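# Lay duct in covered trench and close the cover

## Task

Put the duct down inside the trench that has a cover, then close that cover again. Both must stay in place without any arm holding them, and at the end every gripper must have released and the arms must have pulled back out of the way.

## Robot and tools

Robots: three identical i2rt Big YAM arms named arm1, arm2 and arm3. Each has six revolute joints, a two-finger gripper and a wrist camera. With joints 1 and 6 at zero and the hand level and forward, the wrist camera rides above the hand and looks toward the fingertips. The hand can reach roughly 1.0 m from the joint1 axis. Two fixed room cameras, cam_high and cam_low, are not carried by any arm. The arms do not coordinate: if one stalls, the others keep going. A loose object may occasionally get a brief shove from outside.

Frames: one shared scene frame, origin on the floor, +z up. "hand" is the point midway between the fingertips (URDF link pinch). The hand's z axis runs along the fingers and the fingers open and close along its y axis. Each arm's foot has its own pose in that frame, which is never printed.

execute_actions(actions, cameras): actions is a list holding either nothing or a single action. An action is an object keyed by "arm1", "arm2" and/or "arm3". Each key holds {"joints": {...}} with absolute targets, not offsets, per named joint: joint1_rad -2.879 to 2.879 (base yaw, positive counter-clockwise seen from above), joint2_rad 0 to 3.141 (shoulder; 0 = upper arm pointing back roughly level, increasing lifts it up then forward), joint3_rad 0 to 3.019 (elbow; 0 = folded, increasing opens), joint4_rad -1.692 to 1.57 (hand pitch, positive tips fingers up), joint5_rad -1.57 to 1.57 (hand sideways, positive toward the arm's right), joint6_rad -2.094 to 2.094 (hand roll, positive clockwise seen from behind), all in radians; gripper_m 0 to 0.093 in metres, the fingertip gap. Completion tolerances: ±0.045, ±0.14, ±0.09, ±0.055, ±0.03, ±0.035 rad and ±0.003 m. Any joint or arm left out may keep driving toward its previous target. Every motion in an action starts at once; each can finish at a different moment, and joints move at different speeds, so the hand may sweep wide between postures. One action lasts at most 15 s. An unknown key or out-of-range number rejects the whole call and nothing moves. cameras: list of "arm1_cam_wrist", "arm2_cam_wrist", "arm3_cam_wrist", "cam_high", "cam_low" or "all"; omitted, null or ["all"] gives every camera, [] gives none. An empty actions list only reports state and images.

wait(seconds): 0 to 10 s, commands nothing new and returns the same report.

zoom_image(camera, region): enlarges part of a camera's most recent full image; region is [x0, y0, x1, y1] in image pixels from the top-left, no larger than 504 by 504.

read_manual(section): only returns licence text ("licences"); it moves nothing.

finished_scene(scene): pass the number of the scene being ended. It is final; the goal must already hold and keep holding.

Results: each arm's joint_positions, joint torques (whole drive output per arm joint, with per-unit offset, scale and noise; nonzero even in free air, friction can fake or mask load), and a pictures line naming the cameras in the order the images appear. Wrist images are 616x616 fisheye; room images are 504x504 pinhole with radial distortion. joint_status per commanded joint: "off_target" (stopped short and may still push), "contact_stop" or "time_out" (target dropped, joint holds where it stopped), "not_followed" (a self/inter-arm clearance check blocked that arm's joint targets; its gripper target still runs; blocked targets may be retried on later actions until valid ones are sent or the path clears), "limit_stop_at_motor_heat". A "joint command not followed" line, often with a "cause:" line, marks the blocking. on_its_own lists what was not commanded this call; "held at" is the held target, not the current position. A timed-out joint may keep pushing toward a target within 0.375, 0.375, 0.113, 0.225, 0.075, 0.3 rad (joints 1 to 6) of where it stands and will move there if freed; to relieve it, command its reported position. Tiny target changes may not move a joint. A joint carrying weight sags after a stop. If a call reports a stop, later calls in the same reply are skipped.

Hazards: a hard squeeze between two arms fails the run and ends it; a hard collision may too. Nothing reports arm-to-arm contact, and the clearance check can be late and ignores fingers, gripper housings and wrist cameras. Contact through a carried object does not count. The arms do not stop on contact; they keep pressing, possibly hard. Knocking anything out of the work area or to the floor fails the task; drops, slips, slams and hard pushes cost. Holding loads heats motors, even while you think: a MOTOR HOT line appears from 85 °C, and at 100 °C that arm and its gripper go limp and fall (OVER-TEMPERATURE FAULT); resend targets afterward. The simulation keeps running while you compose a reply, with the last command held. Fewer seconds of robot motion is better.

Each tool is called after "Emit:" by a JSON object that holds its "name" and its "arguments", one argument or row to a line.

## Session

Emit:
{"name": "execute_actions", "arguments": {
  "actions": []
}}

Scene clock: 0.00 s.
Joint torques (N m, as the arm reports them, + toward a larger angle): no reading
arm1.joint_positions: joint1_rad=-0.179 joint2_rad=+0.581 joint3_rad=+1.373 joint4_rad=-1.263 joint5_rad=+0.296 joint6_rad=-0.233 gripper_m=+0.094
arm1.joint_status: not commanded
arm1.hand: x=+0.0991 y=-0.4137 z=+1.3793 quat_wxyz=(-0.504, +0.546, -0.647, -0.169) (m; scene frame)
arm2.joint_positions: joint1_rad=+0.218 joint2_rad=+0.477 joint3_rad=+1.426 joint4_rad=-1.363 joint5_rad=-0.257 joint6_rad=-0.295 gripper_m=+0.095
arm2.joint_status: not commanded
arm2.hand: x=-0.6058 y=-0.3086 z=+1.3502 quat_wxyz=(-0.325, +0.757, -0.349, -0.447) (m; scene frame)
arm3.joint_positions: joint1_rad=+0.009 joint2_rad=+0.534 joint3_rad=+1.386 joint4_rad=-1.343 joint5_rad=-0.228 joint6_rad=+0.463 gripper_m=+0.094
arm3.joint_status: not commanded
arm3.hand: x=+0.4845 y=-0.2498 z=+1.3307 quat_wxyz=(-0.186, +0.494, -0.699, -0.482) (m; scene frame)
pictures: arm1_cam_wrist, arm2_cam_wrist, arm3_cam_wrist, cam_high, cam_low
Images, in order (width x height): arm1_cam_wrist 616x616, arm2_cam_wrist 616x616, arm3_cam_wrist 616x616, cam_high 504x504, cam_low 504x504.

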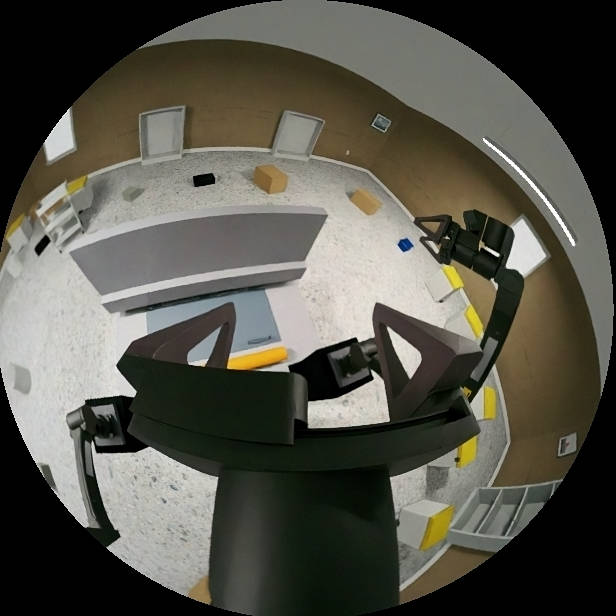

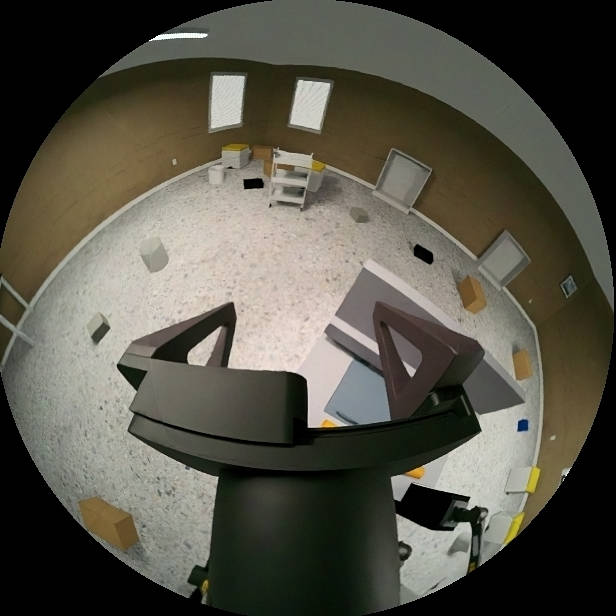

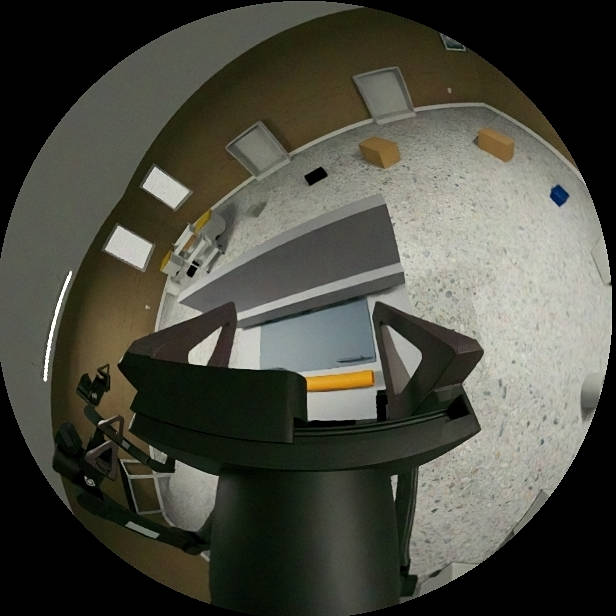

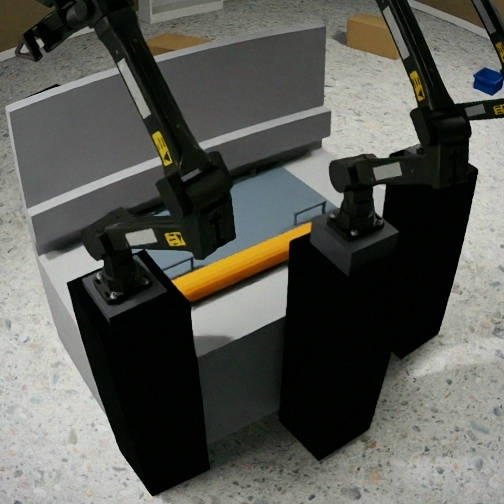

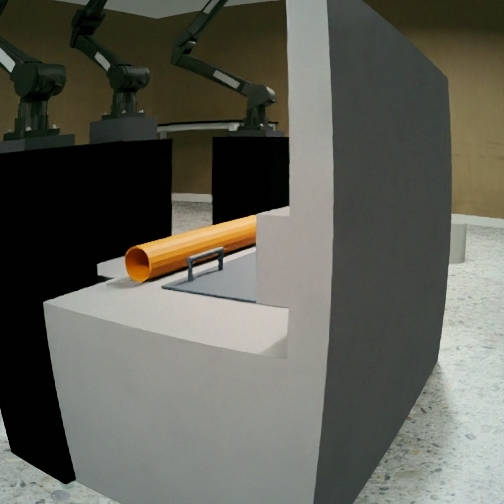

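Emit:
{"name": "execute_actions", "arguments": {
  "actions": [
    {"arm1":{"joints":{"joint1_rad":0.014,"joint2_rad":1.9,"joint3_rad":0.5,"joint4_rad":-0.16,"joint5_rad":0,"joint6_rad":1.549,"gripper_m":0.093}},"arm2":{"joints":{"joint1_rad":-0.72,"joint2_rad":2.205,"joint3_rad":0.868,"joint4_rad":-0.21,"joint5_rad":0,"joint6_rad":0.865,"gripper_m":0.06}},"arm3":{"joints":{"joint1_rad":0.74,"joint2_rad":2.208,"joint3_rad":0.873,"joint4_rad":-0.216,"joint5_rad":0,"joint6_rad":-0.845,"gripper_m":0.06}}}
  ]
}}

Scene clock: 4.50 s.
Joint torques (N m, as the arm reports them, + toward a larger angle): arm1=[-0.34 -9.35  3.13  1.26 -0.15  0.12] | arm2=[  0.48 -12.2    1.54   0.75   0.09   0.15] | arm3=[ -1.46 -12.26   2.     0.96  -0.06  -0.08]
arm1.joint_positions: joint1_rad=+0.009 joint2_rad=+1.884 joint3_rad=+0.498 joint4_rad=-0.175 joint5_rad=+0.004 joint6_rad=+1.540 gripper_m=+0.093
arm1.joint_status: all done
arm1.hand: x=+0.0087 y=-0.3441 z=+0.6692 quat_wxyz=(-0.001, +0.001, -1.000, -0.006) (m; scene frame)
arm2.joint_positions: joint1_rad=-0.725 joint2_rad=+2.211 joint3_rad=+0.867 joint4_rad=-0.223 joint5_rad=-0.001 joint6_rad=+0.855 gripper_m=+0.060
arm2.joint_status: all done
arm2.hand: x=-0.2644 y=-0.1530 z=+0.5515 quat_wxyz=(-0.006, +0.004, -1.000, -0.005) (m; scene frame)
arm3.joint_positions: joint1_rad=+0.745 joint2_rad=+2.201 joint3_rad=+0.870 joint4_rad=-0.229 joint5_rad=+0.000 joint6_rad=-0.837 gripper_m=+0.060
arm3.joint_status: all done
arm3.hand: x=+0.2602 y=-0.1570 z=+0.5541 quat_wxyz=(+0.001, +1.000, -0.006, -0.004) (m; scene frame)
pictures: arm1_cam_wrist, arm2_cam_wrist, arm3_cam_wrist, cam_high, cam_low
Images, in order (width x height): arm1_cam_wrist 616x616, arm2_cam_wrist 616x616, arm3_cam_wrist 616x616, cam_high 504x504, cam_low 504x504.

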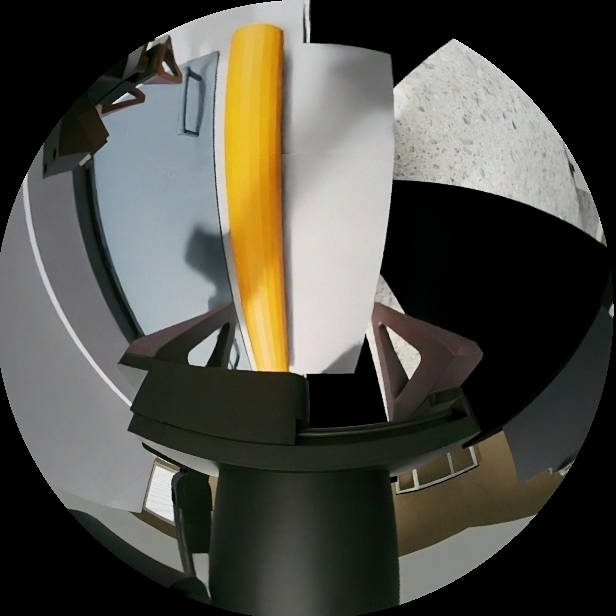

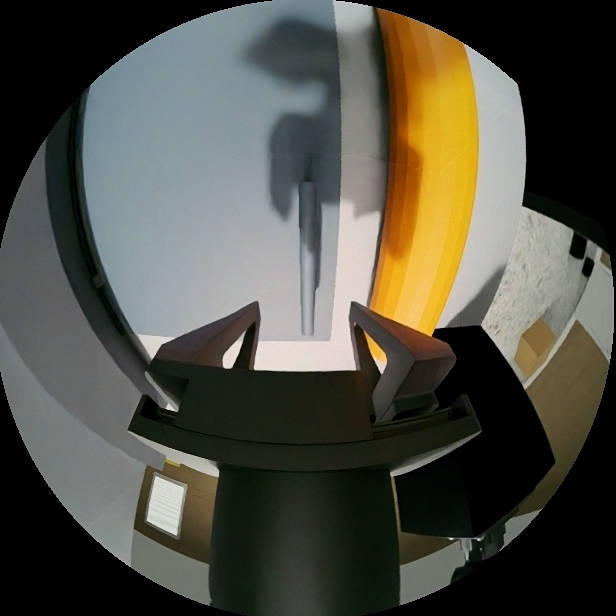

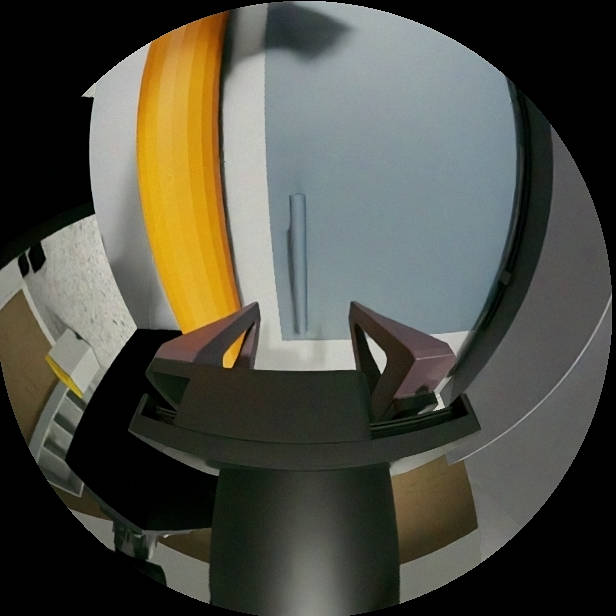

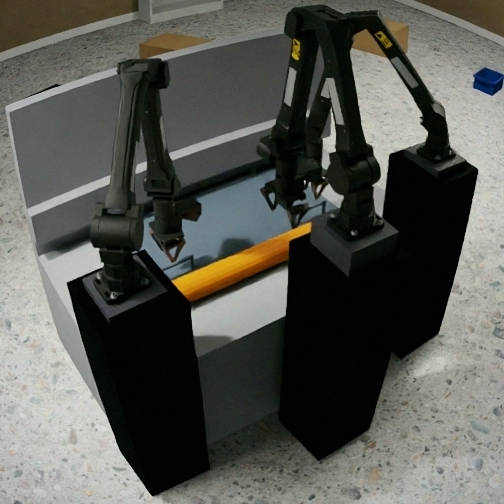

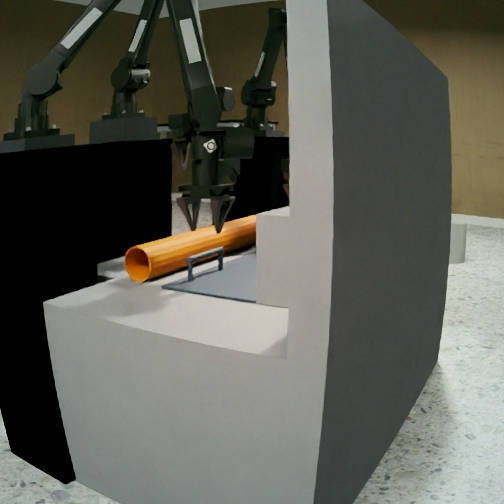

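Emit:
{"name": "execute_actions", "arguments": {
  "actions": []
}}

Scene clock: 5.90 s.
Joint torques (N m, as the arm reports them, + toward a larger angle): arm1=[-0.39 -9.59  3.13  1.24 -0.14  0.09] | arm2=[  0.43 -12.55   1.79   0.81   0.08   0.19] | arm3=[ -1.4  -12.41   2.08   0.92  -0.06  -0.08]
arm1.joint_positions: joint1_rad=+0.009 joint2_rad=+1.884 joint3_rad=+0.498 joint4_rad=-0.175 joint5_rad=+0.004 joint6_rad=+1.541 gripper_m=+0.093
arm1.joint_status: all done
arm1.hand: x=+0.0087 y=-0.3441 z=+0.6692 quat_wxyz=(-0.001, +0.001, -1.000, -0.006) (m; scene frame)
arm2.joint_positions: joint1_rad=-0.725 joint2_rad=+2.211 joint3_rad=+0.867 joint4_rad=-0.223 joint5_rad=-0.001 joint6_rad=+0.855 gripper_m=+0.060
arm2.joint_status: all done
arm2.hand: x=-0.2644 y=-0.1530 z=+0.5515 quat_wxyz=(-0.006, +0.004, -1.000, -0.005) (m; scene frame)
arm3.joint_positions: joint1_rad=+0.745 joint2_rad=+2.201 joint3_rad=+0.870 joint4_rad=-0.229 joint5_rad=+0.000 joint6_rad=-0.837 gripper_m=+0.060
arm3.joint_status: all done
arm3.hand: x=+0.2602 y=-0.1570 z=+0.5541 quat_wxyz=(+0.001, +1.000, -0.006, -0.004) (m; scene frame)
pictures: arm1_cam_wrist, arm2_cam_wrist, arm3_cam_wrist, cam_high, cam_low
Images, in order (width x height): arm1_cam_wrist 616x616, arm2_cam_wrist 616x616, arm3_cam_wrist 616x616, cam_high 504x504, cam_low 504x504.

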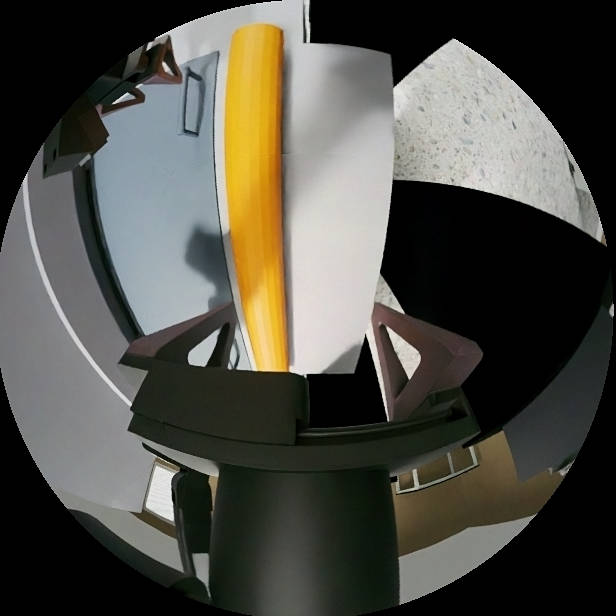

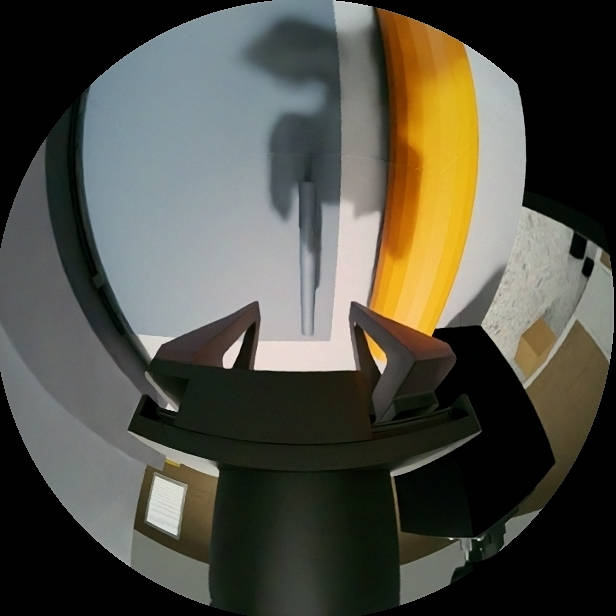

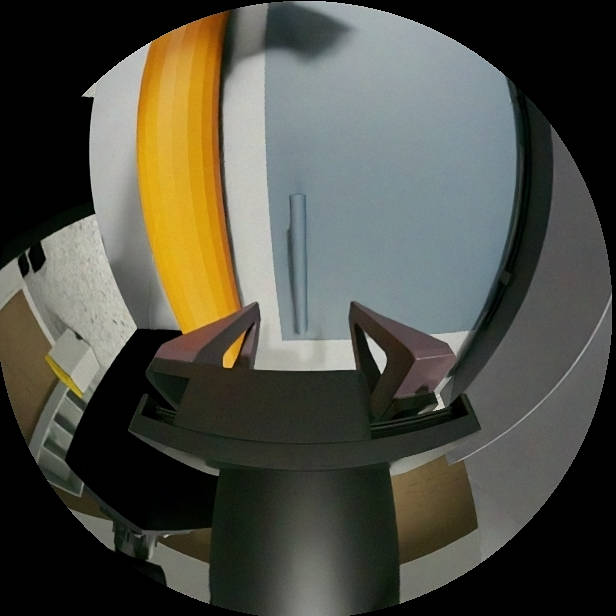

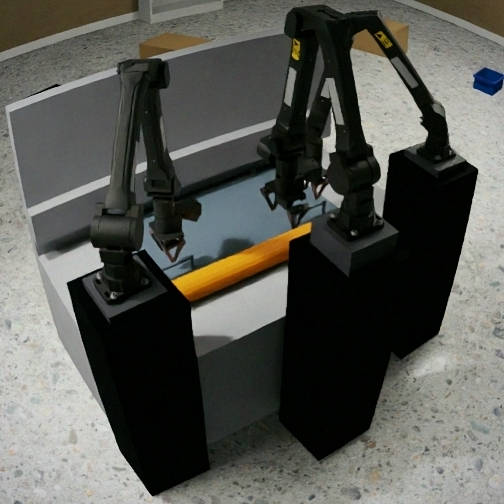

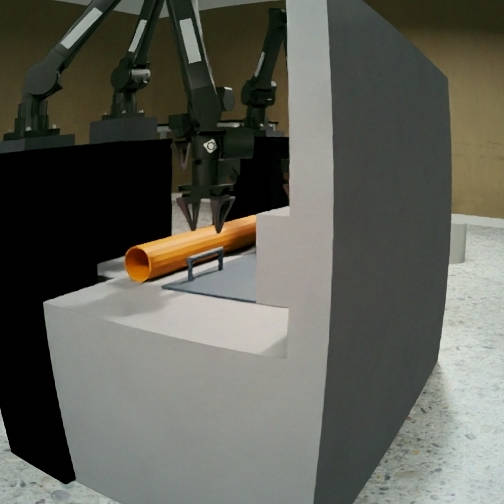

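Emit:
{"name": "execute_actions", "arguments": {
  "actions": [
    {"arm1":{"joints":{"joint2_rad":2.336,"joint3_rad":0.796,"joint4_rad":-0.02}},"arm2":{"joints":{"joint2_rad":2.335,"joint3_rad":0.912,"joint4_rad":-0.135}},"arm3":{"joints":{"joint2_rad":2.338,"joint3_rad":0.912,"joint4_rad":-0.135,"joint6_rad":-0.85}}}
  ],
  "cameras": ["arm1_cam_wrist","arm2_cam_wrist","arm3_cam_wrist"]
}}

Scene clock: 8.10 s.
Joint torques (N m, as the arm reports them, + toward a larger angle): arm1=[  0.17 -13.41   1.68   0.78  -0.13   0.09] | arm2=[  0.58 -13.1    1.65   0.62   0.08   0.11] | arm3=[ -1.5  -12.65   1.31   0.75  -0.06  -0.07]
arm1.joint_positions: joint1_rad=+0.009 joint2_rad=+2.325 joint3_rad=+0.794 joint4_rad=-0.025 joint5_rad=+0.004 joint6_rad=+1.542 gripper_m=+0.093
arm1.joint_status: all done
arm1.hand: x=+0.0106 y=-0.2701 z=+0.5534 quat_wxyz=(-0.001, +0.000, -1.000, -0.008) (m; scene frame)
arm2.joint_positions: joint1_rad=-0.725 joint2_rad=+2.341 joint3_rad=+0.908 joint4_rad=-0.144 joint5_rad=-0.001 joint6_rad=+0.856 gripper_m=+0.060
arm2.joint_status: all done
arm2.hand: x=-0.2665 y=-0.1558 z=+0.5069 quat_wxyz=(-0.003, +0.004, -1.000, -0.001) (m; scene frame)
arm3.joint_positions: joint1_rad=+0.745 joint2_rad=+2.330 joint3_rad=+0.909 joint4_rad=-0.144 joint5_rad=+0.000 joint6_rad=-0.842 gripper_m=+0.060
arm3.joint_status: all done
arm3.hand: x=+0.2618 y=-0.1592 z=+0.5097 quat_wxyz=(+0.002, +1.000, -0.003, -0.003) (m; scene frame)
pictures: arm1_cam_wrist, arm2_cam_wrist, arm3_cam_wrist
Images, in order (width x height): arm1_cam_wrist 616x616, arm2_cam_wrist 616x616, arm3_cam_wrist 616x616.

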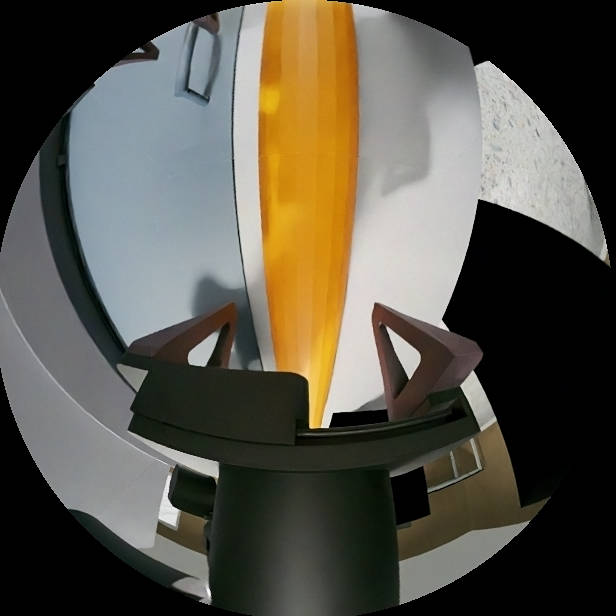

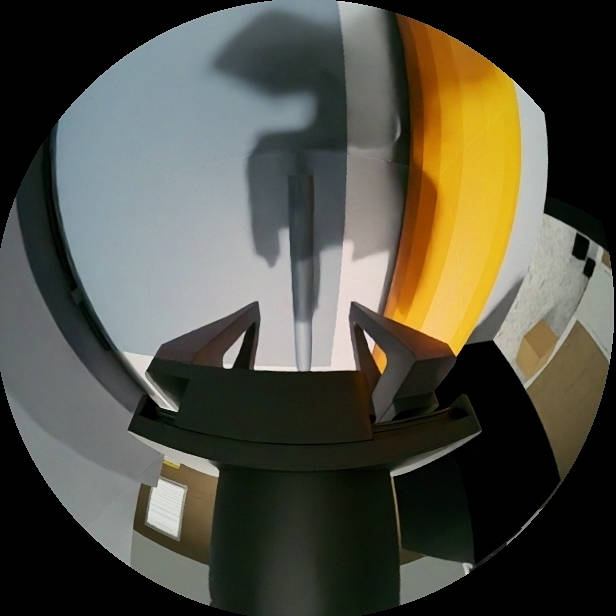

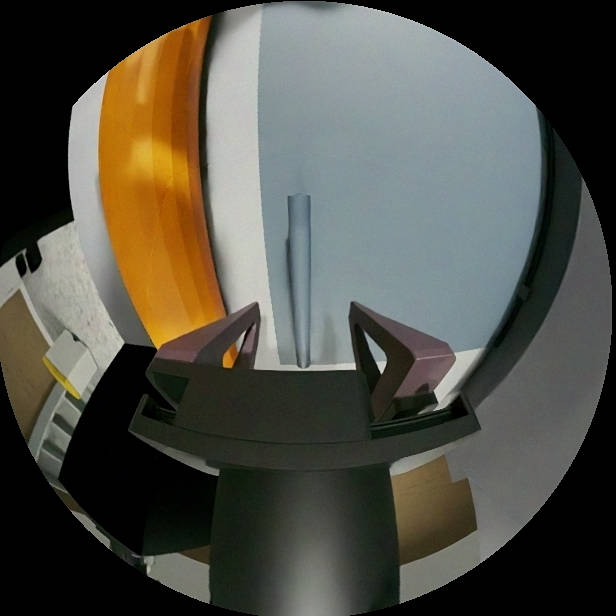

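Emit:
{"name": "execute_actions", "arguments": {
  "actions": [
    {"arm1":{"joints":{"joint2_rad":2.50,"joint3_rad":0.875,"joint4_rad":0.052}},"arm2":{"joints":{"joint2_rad":2.424,"joint3_rad":0.95,"joint4_rad":-0.084}},"arm3":{"joints":{"joint2_rad":2.435,"joint3_rad":0.947,"joint4_rad":-0.088}}}
  ],
  "cameras": ["arm1_cam_wrist","arm2_cam_wrist","arm3_cam_wrist"]
}}

Scene clock: 9.83 s.
Joint torques (N m, as the arm reports them, + toward a larger angle): arm1=[ -0.23 -13.97   0.93   1.28  -0.12   0.09] | arm2=[  0.5  -13.12   1.21   0.75   0.06   0.11] | arm3=[ -1.48 -12.9    0.88   0.63  -0.06  -0.08]
arm1.joint_positions: joint1_rad=+0.009 joint2_rad=+2.487 joint3_rad=+0.872 joint4_rad=+0.039 joint5_rad=+0.003 joint6_rad=+1.542 gripper_m=+0.093
arm1.joint_status: all done
arm1.hand: x=+0.0102 y=-0.2744 z=+0.5007 quat_wxyz=(+0.000, +0.000, -1.000, +0.002) (m; scene frame)
arm2.joint_positions: joint1_rad=-0.725 joint2_rad=+2.422 joint3_rad=+0.946 joint4_rad=-0.094 joint5_rad=-0.001 joint6_rad=+0.856 gripper_m=+0.060
arm2.joint_status: all done
arm2.hand: x=-0.2646 y=-0.1537 z=+0.4788 quat_wxyz=(-0.005, +0.004, -1.000, -0.004) (m; scene frame)
arm3.joint_positions: joint1_rad=+0.745 joint2_rad=+2.422 joint3_rad=+0.946 joint4_rad=-0.097 joint5_rad=+0.000 joint6_rad=-0.842 gripper_m=+0.060
arm3.joint_status: all done
arm3.hand: x=+0.2639 y=-0.1620 z=+0.4776 quat_wxyz=(+0.005, +1.000, -0.003, +0.000) (m; scene frame)
pictures: arm1_cam_wrist, arm2_cam_wrist, arm3_cam_wrist
Images, in order (width x height): arm1_cam_wrist 616x616, arm2_cam_wrist 616x616, arm3_cam_wrist 616x616.

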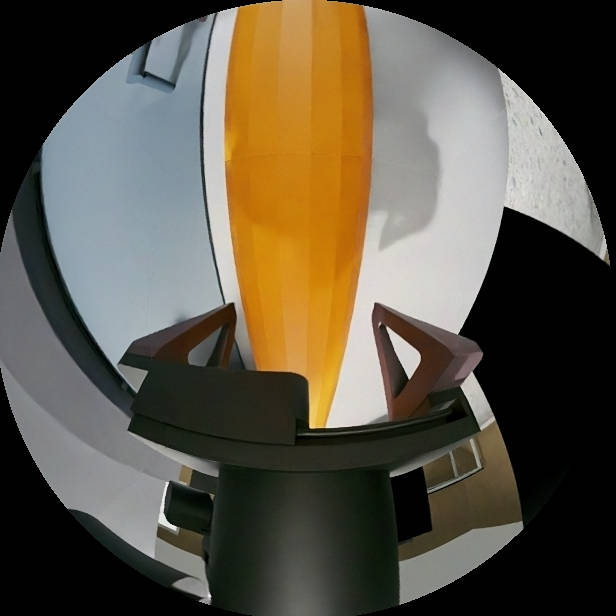

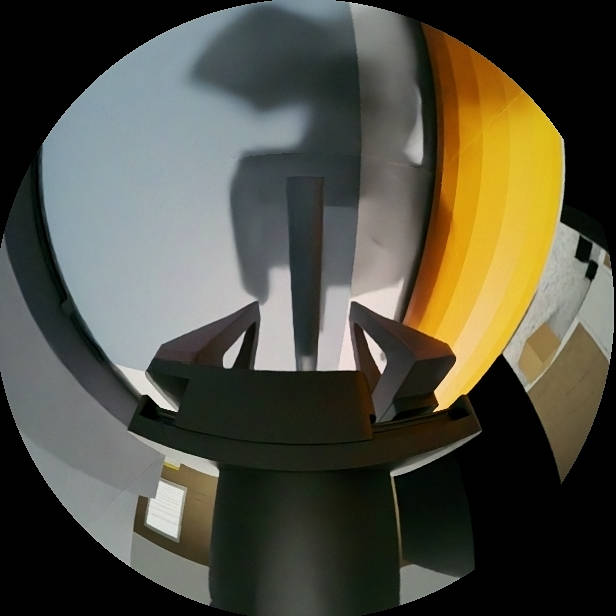

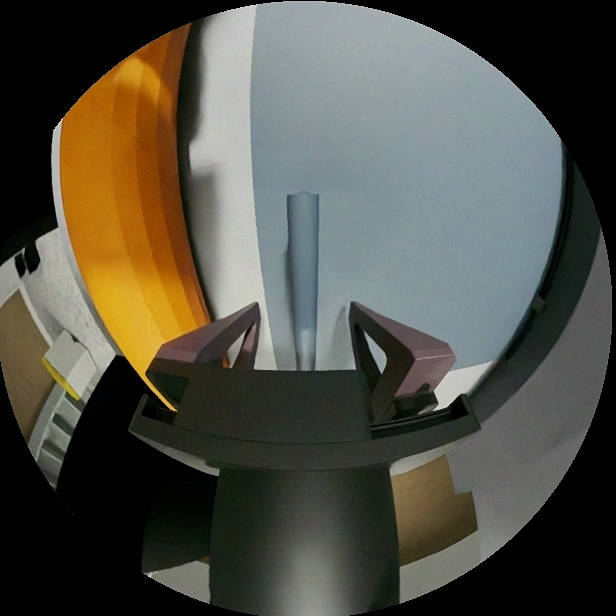

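Emit:
{"name": "execute_actions", "arguments": {
  "actions": [
    {"arm1":{"joints":{"joint2_rad":2.57,"joint3_rad":0.925,"joint4_rad":0.08}},"arm2":{"joints":{"gripper_m":0.0}},"arm3":{"joints":{"gripper_m":0.0}}}
  ],
  "cameras": ["arm1_cam_wrist","cam_low"]
}}

Scene clock: 11.23 s.
Joint torques (N m, as the arm reports them, + toward a larger angle): arm1=[ -0.17 -14.04   0.89   1.33  -0.16   0.07] | arm2=[  0.74 -13.58   1.43   0.76  -0.01   0.11] | arm3=[ -1.39 -12.55   0.77   0.71  -0.11   0.  ]
arm1.joint_positions: joint1_rad=+0.009 joint2_rad=+2.548 joint3_rad=+0.921 joint4_rad=+0.066 joint5_rad=+0.003 joint6_rad=+1.542 gripper_m=+0.093
arm1.joint_status: all done
arm1.hand: x=+0.0105 y=-0.2648 z=+0.4796 quat_wxyz=(-0.001, +0.000, -1.000, -0.006) (m; scene frame)
arm2.joint_positions: joint1_rad=-0.725 joint2_rad=+2.422 joint3_rad=+0.946 joint4_rad=-0.093 joint5_rad=+0.000 joint6_rad=+0.852 gripper_m=+0.009
arm2.joint_status: gripper_m off_target (ended at +0.009, target +0.000)
arm2.hand: x=-0.2642 y=-0.1538 z=+0.4788 quat_wxyz=(-0.006, +0.006, -1.000, -0.003) (m; scene frame)
arm3.joint_positions: joint1_rad=+0.745 joint2_rad=+2.422 joint3_rad=+0.946 joint4_rad=-0.095 joint5_rad=+0.002 joint6_rad=-0.850 gripper_m=+0.009
arm3.joint_status: gripper_m off_target (ended at +0.009, target +0.000)
arm3.hand: x=+0.2639 y=-0.1616 z=+0.4776 quat_wxyz=(+0.004, +1.000, +0.001, +0.000) (m; scene frame)
pictures: arm1_cam_wrist, cam_low
Images, in order (width x height): arm1_cam_wrist 616x616, cam_low 504x504.

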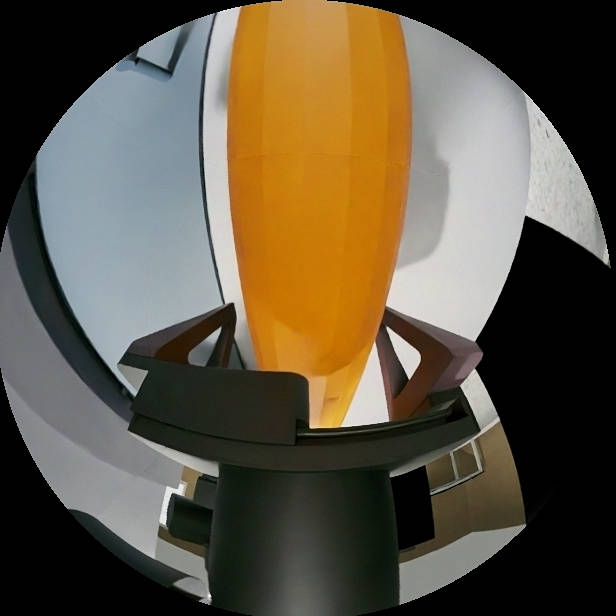

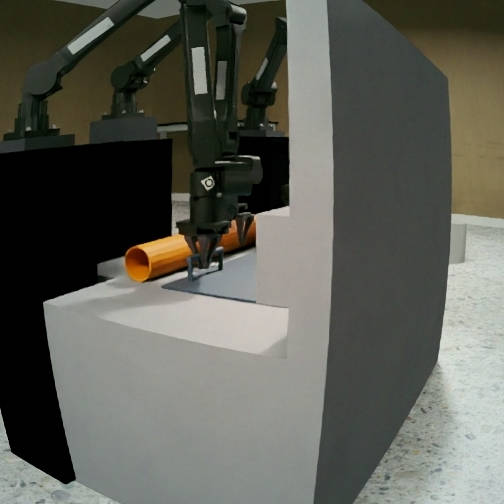

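Emit:
{"name": "execute_actions", "arguments": {
  "actions": [
    {"arm1":{"joints":{"joint2_rad":2.585,"gripper_m":0.06}},"arm2":{"joints":{"joint1_rad":-0.724,"joint2_rad":2.105,"joint3_rad":0.83,"joint4_rad":-0.08,"joint5_rad":-0.117,"joint6_rad":0.859}},"arm3":{"joints":{"joint1_rad":0.752,"joint2_rad":2.105,"joint3_rad":0.834,"joint4_rad":-0.08,"joint5_rad":0.12,"joint6_rad":-0.85}}}
  ],
  "cameras": ["arm1_cam_wrist","cam_low","cam_high"]
}}

Scene clock: 14.03 s.
Joint torques (N m, as the arm reports them, + toward a larger angle): arm1=[ -0.21 -13.03   0.96   1.19  -0.13   0.07] | arm2=[ -0.07 -17.91   2.27   0.7   -0.41   0.05] | arm3=[ -1.2  -17.48   2.59   0.91   0.37   0.01]
arm1.joint_positions: joint1_rad=+0.009 joint2_rad=+2.551 joint3_rad=+0.919 joint4_rad=+0.068 joint5_rad=+0.003 joint6_rad=+1.542 gripper_m=+0.074
arm1.joint_status: gripper_m off_target (ended at +0.074, target +0.060); the others done
arm1.hand: x=+0.0104 y=-0.2673 z=+0.4786 quat_wxyz=(-0.001, +0.000, -1.000, -0.004) (m; scene frame)
arm2.joint_positions: joint1_rad=-0.729 joint2_rad=+2.178 joint3_rad=+0.823 joint4_rad=-0.087 joint5_rad=-0.107 joint6_rad=+0.852 gripper_m=+0.009
arm2.joint_status: all done
arm2.hand: x=-0.2653 y=-0.1288 z=+0.5629 quat_wxyz=(-0.008, +0.008, -0.996, -0.086) (m; scene frame)
arm3.joint_positions: joint1_rad=+0.754 joint2_rad=+2.178 joint3_rad=+0.823 joint4_rad=-0.086 joint5_rad=+0.111 joint6_rad=-0.849 gripper_m=+0.009
arm3.joint_status: all done
arm3.hand: x=+0.2622 y=-0.1360 z=+0.5614 quat_wxyz=(-0.081, +0.997, +0.001, -0.002) (m; scene frame)
pictures: arm1_cam_wrist, cam_high, cam_low
Images, in order (width x height): arm1_cam_wrist 616x616, cam_high 504x504, cam_low 504x504.

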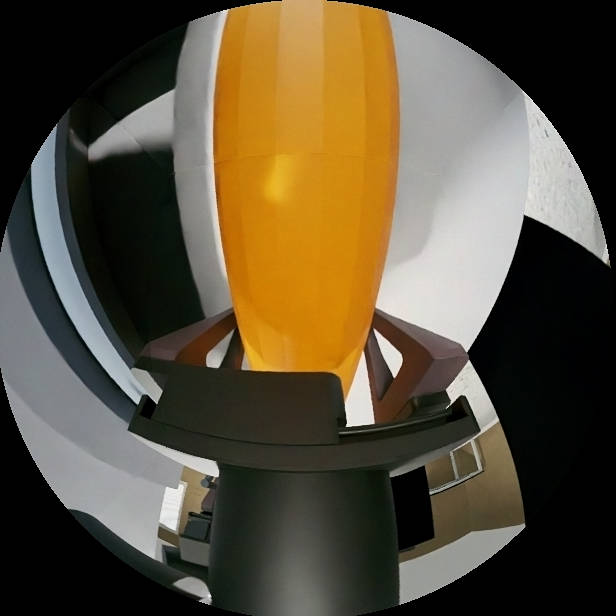

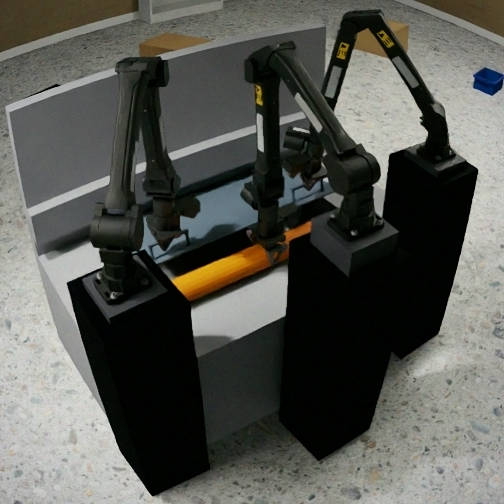

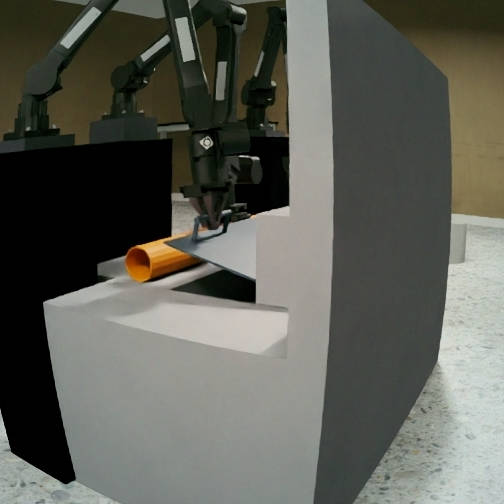

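Emit:
{"name": "execute_actions", "arguments": {
  "actions": [
    {"arm2":{"joints":{"joint1_rad":-0.645,"joint2_rad":1.905,"joint3_rad":0.915,"joint4_rad":-0.335,"joint5_rad":-0.11,"joint6_rad":0.933}},"arm3":{"joints":{"joint1_rad":0.67,"joint2_rad":1.905,"joint3_rad":0.92,"joint4_rad":-0.335,"joint5_rad":0.113,"joint6_rad":-0.927}}}
  ],
  "cameras": ["cam_low"]
}}

Emit:
{"name": "execute_actions", "arguments": {
  "actions": [
    {"arm2":{"joints":{"joint1_rad":-0.555,"joint2_rad":1.84,"joint3_rad":1.115,"joint4_rad":-0.57,"joint5_rad":-0.10,"joint6_rad":1.017}},"arm3":{"joints":{"joint1_rad":0.575,"joint2_rad":1.84,"joint3_rad":1.12,"joint4_rad":-0.57,"joint5_rad":0.103,"joint6_rad":-1.015}}}
  ],
  "cameras": ["cam_low"]
}}

Scene clock: 15.47 s.
Joint torques (N m, as the arm reports them, + toward a larger angle): arm1=[ -0.01 -12.97   1.     1.1   -0.14   0.06] | arm2=[  0.26 -16.59   6.41   0.14  -0.74   0.18] | arm3=[ -1.72 -17.16   6.83   0.43   0.84   0.  ]
arm1.joint_positions: joint1_rad=+0.009 joint2_rad=+2.551 joint3_rad=+0.919 joint4_rad=+0.068 joint5_rad=+0.003 joint6_rad=+1.542 gripper_m=+0.074
arm1.joint_status: not commanded
arm1.hand: x=+0.0104 y=-0.2673 z=+0.4786 quat_wxyz=(-0.001, +0.000, -1.000, -0.004) (m; scene frame)
arm2.joint_positions: joint1_rad=-0.654 joint2_rad=+1.969 joint3_rad=+0.874 joint4_rad=-0.326 joint5_rad=-0.089 joint6_rad=+0.926 gripper_m=+0.009
arm2.joint_status: all done
arm2.hand: x=-0.2673 y=-0.0845 z=+0.6474 quat_wxyz=(-0.015, +0.008, -0.996, -0.089) (m; scene frame)
arm3.joint_positions: joint1_rad=+0.678 joint2_rad=+1.972 joint3_rad=+0.878 joint4_rad=-0.329 joint5_rad=+0.093 joint6_rad=-0.925 gripper_m=+0.009
arm3.joint_status: all done
arm3.hand: x=+0.2620 y=-0.0896 z=+0.6450 quat_wxyz=(-0.083, +0.997, +0.002, -0.008) (m; scene frame)
pictures: cam_low
Images, in order (width x height): cam_low 504x504.

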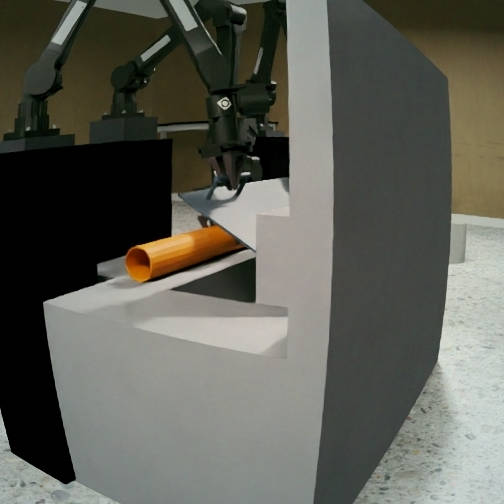

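Scene clock: 16.43 s.
Joint torques (N m, as the arm reports them, + toward a larger angle): arm1=[ -0.27 -13.     0.97   1.17  -0.14   0.06] | arm2=[  2.86 -19.21  10.65   0.69  -1.01   0.3 ] | arm3=[ -4.   -19.2   11.09   1.03   1.2   -0.21]
arm1.joint_positions: joint1_rad=+0.009 joint2_rad=+2.551 joint3_rad=+0.919 joint4_rad=+0.068 joint5_rad=+0.003 joint6_rad=+1.542 gripper_m=+0.074
arm1.joint_status: not commanded
arm1.hand: x=+0.0104 y=-0.2673 z=+0.4786 quat_wxyz=(-0.001, +0.000, -1.000, -0.004) (m; scene frame)
arm2.joint_positions: joint1_rad=-0.587 joint2_rad=+1.916 joint3_rad=+1.030 joint4_rad=-0.576 joint5_rad=-0.071 joint6_rad=+0.991 gripper_m=+0.009
arm2.joint_status: all done
arm2.hand: x=-0.2693 y=-0.0371 z=+0.7008 quat_wxyz=(-0.005, +0.008, -0.998, -0.068) (m; scene frame)
arm3.joint_positions: joint1_rad=+0.610 joint2_rad=+1.921 joint3_rad=+1.038 joint4_rad=-0.581 joint5_rad=+0.073 joint6_rad=-0.994 gripper_m=+0.009
arm3.joint_status: all done
arm3.hand: x=+0.2621 y=-0.0407 z=+0.6975 quat_wxyz=(-0.060, +0.998, +0.004, +0.001) (m; scene frame)
pictures: cam_low
Images, in order (width x height): cam_low 504x504.

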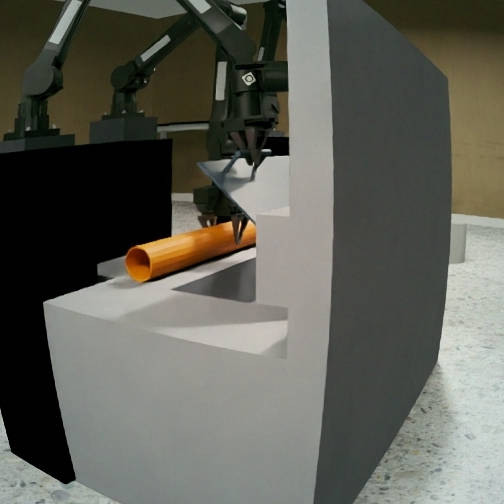

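Emit:
{"name": "execute_actions", "arguments": {
  "actions": [
    {"arm1":{"joints":{"joint2_rad":2.38,"joint3_rad":0.90,"joint4_rad":0.07}},"arm2":{"joints":{"joint1_rad":-0.475,"joint2_rad":1.94,"joint3_rad":1.39,"joint4_rad":-0.785,"joint5_rad":-0.095,"joint6_rad":1.095}},"arm3":{"joints":{"joint1_rad":0.497,"joint2_rad":1.94,"joint3_rad":1.39,"joint4_rad":-0.785,"joint5_rad":0.10,"joint6_rad":-1.098}}}
  ],
  "cameras": ["cam_low","cam_high"]
}}

Scene clock: 18.03 s.
Joint torques (N m, as the arm reports them, + toward a larger angle): arm1=[ -0.32 -18.66   2.01   0.92  -0.13   0.07] | arm2=[  2.89 -16.7   12.43   1.43  -0.79   0.24] | arm3=[ -3.35 -16.46  12.47   1.77   0.91  -0.19]
arm1.joint_positions: joint1_rad=+0.009 joint2_rad=+2.406 joint3_rad=+0.900 joint4_rad=+0.068 joint5_rad=+0.003 joint6_rad=+1.542 gripper_m=+0.074
arm1.joint_status: all done
arm1.hand: x=+0.0120 y=-0.2143 z=+0.5304 quat_wxyz=(-0.002, +0.000, -0.998, -0.067) (m; scene frame)
arm2.joint_positions: joint1_rad=-0.503 joint2_rad=+1.953 joint3_rad=+1.300 joint4_rad=-0.812 joint5_rad=-0.072 joint6_rad=+1.074 gripper_m=+0.009
arm2.joint_status: all done
arm2.hand: x=-0.2714 y=+0.0470 z=+0.7577 quat_wxyz=(+0.001, +0.008, -0.998, -0.066) (m; scene frame)
arm3.joint_positions: joint1_rad=+0.525 joint2_rad=+1.955 joint3_rad=+1.306 joint4_rad=-0.815 joint5_rad=+0.077 joint6_rad=-1.078 gripper_m=+0.009
arm3.joint_status: all done
arm3.hand: x=+0.2633 y=+0.0446 z=+0.7541 quat_wxyz=(-0.061, +0.998, +0.003, +0.008) (m; scene frame)
pictures: cam_high, cam_low
Images, in order (width x height): cam_high 504x504, cam_low 504x504.

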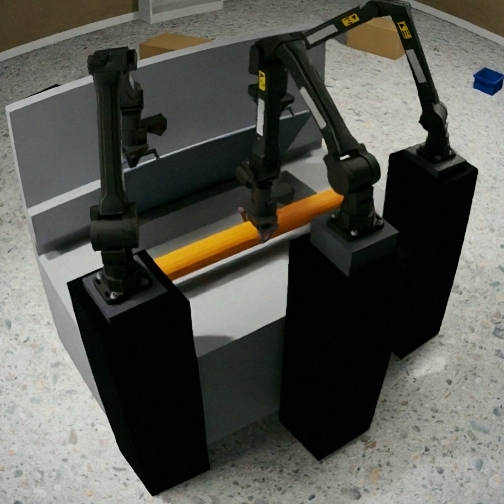

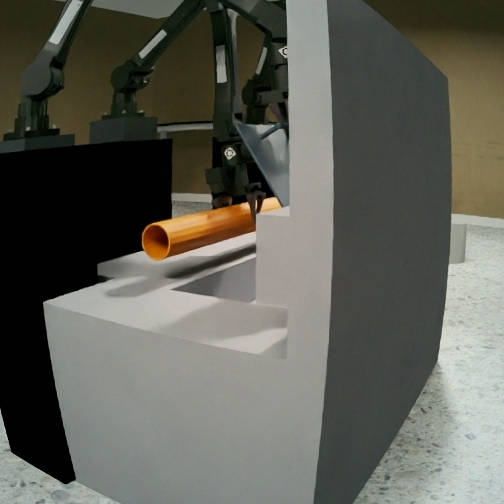

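Emit:
{"name": "execute_actions", "arguments": {
  "actions": [
    {"arm1":{"joints":{"joint1_rad":0.02,"joint2_rad":2.44,"joint3_rad":1.23,"joint4_rad":-0.315,"joint6_rad":1.553}}}
  ],
  "cameras": ["cam_low"]
}}

Emit:
{"name": "execute_actions", "arguments": {
  "actions": [
    {"arm1":{"joints":{"joint2_rad":2.575,"joint3_rad":1.49,"joint4_rad":-0.436}}}
  ],
  "cameras": ["cam_low","cam_high","arm1_cam_wrist","arm2_cam_wrist","arm3_cam_wrist"]
}}

Scene clock: 19.77 s.
Joint torques (N m, as the arm reports them, + toward a larger angle): arm1=[  0.33 -21.4    4.94   0.04  -0.14   0.08] | arm2=[  1.09 -16.14  12.03   1.54  -0.81   0.16] | arm3=[ -3.28 -16.33  12.47   1.77   0.91  -0.19]
arm1.joint_positions: joint1_rad=+0.009 joint2_rad=+2.460 joint3_rad=+1.223 joint4_rad=-0.306 joint5_rad=+0.003 joint6_rad=+1.545 gripper_m=+0.074
arm1.joint_status: all done
arm1.hand: x=+0.0143 y=-0.1287 z=+0.5310 quat_wxyz=(-0.001, -0.002, -1.000, -0.015) (m; scene frame)
arm2.joint_positions: joint1_rad=-0.503 joint2_rad=+1.953 joint3_rad=+1.300 joint4_rad=-0.812 joint5_rad=-0.072 joint6_rad=+1.074 gripper_m=+0.009
arm2.joint_status: not commanded
arm2.hand: x=-0.2714 y=+0.0470 z=+0.7577 quat_wxyz=(+0.001, +0.008, -0.998, -0.066) (m; scene frame)
arm3.joint_positions: joint1_rad=+0.525 joint2_rad=+1.955 joint3_rad=+1.306 joint4_rad=-0.815 joint5_rad=+0.077 joint6_rad=-1.078 gripper_m=+0.009
arm3.joint_status: not commanded
arm3.hand: x=+0.2633 y=+0.0446 z=+0.7541 quat_wxyz=(-0.061, +0.998, +0.003, +0.008) (m; scene frame)
pictures: cam_low
Images, in order (width x height): cam_low 504x504.

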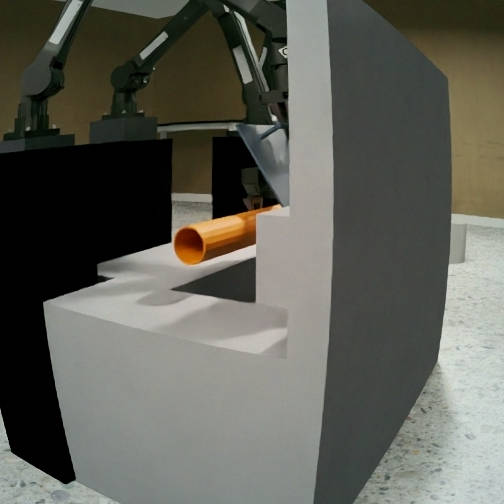

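Scene clock: 20.97 s.
Joint torques (N m, as the arm reports them, + toward a larger angle): arm1=[  0.32 -24.     7.56  -0.03  -0.14   0.08] | arm2=[  1.7  -15.82  12.36   1.48  -0.8    0.22] | arm3=[ -3.32 -16.4   12.47   1.77   0.91  -0.19]
arm1.joint_positions: joint1_rad=+0.009 joint2_rad=+2.603 joint3_rad=+1.463 joint4_rad=-0.425 joint5_rad=+0.003 joint6_rad=+1.545 gripper_m=+0.074
arm1.joint_status: all done
arm1.hand: x=+0.0157 y=-0.0773 z=+0.4944 quat_wxyz=(-0.001, -0.002, -1.000, -0.004) (m; scene frame)
arm2.joint_positions: joint1_rad=-0.503 joint2_rad=+1.953 joint3_rad=+1.300 joint4_rad=-0.812 joint5_rad=-0.072 joint6_rad=+1.074 gripper_m=+0.009
arm2.joint_status: not commanded
arm2.hand: x=-0.2714 y=+0.0470 z=+0.7577 quat_wxyz=(+0.001, +0.008, -0.998, -0.066) (m; scene frame)
arm3.joint_positions: joint1_rad=+0.525 joint2_rad=+1.955 joint3_rad=+1.306 joint4_rad=-0.815 joint5_rad=+0.077 joint6_rad=-1.078 gripper_m=+0.009
arm3.joint_status: not commanded
arm3.hand: x=+0.2633 y=+0.0446 z=+0.7541 quat_wxyz=(-0.061, +0.998, +0.003, +0.008) (m; scene frame)
pictures: arm1_cam_wrist, arm2_cam_wrist, arm3_cam_wrist, cam_high, cam_low
Images, in order (width x height): arm1_cam_wrist 616x616, arm2_cam_wrist 616x616, arm3_cam_wrist 616x616, cam_high 504x504, cam_low 504x504.

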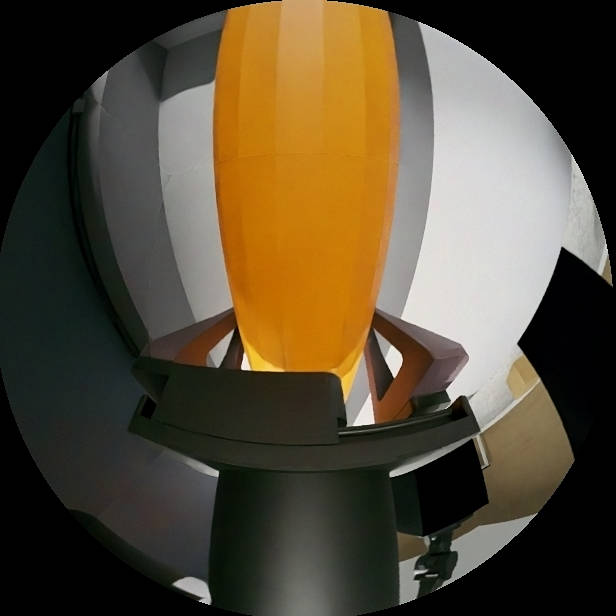

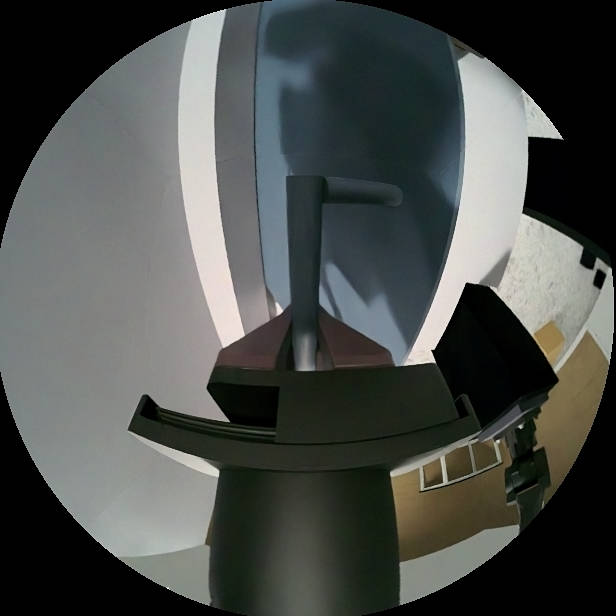

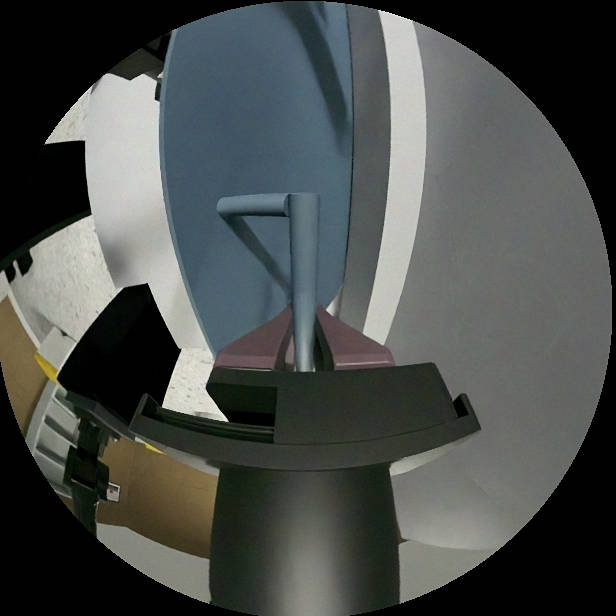

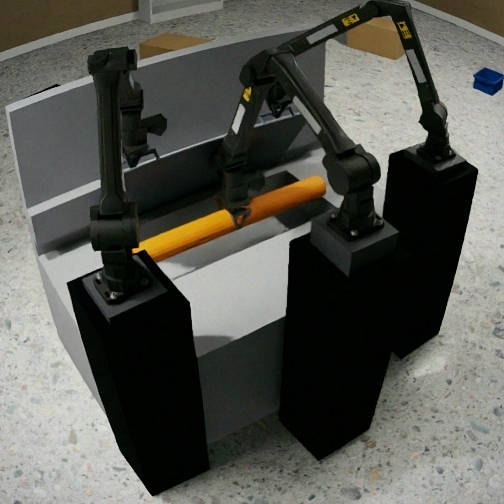

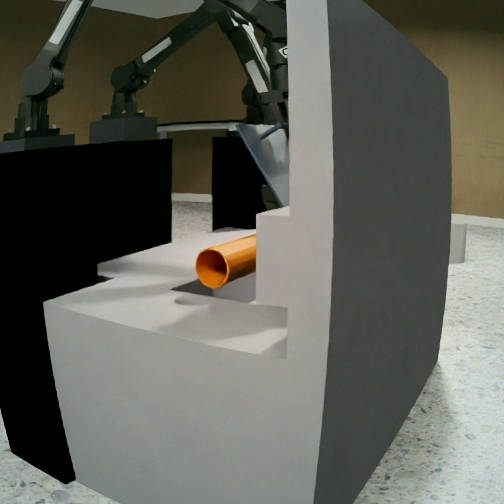

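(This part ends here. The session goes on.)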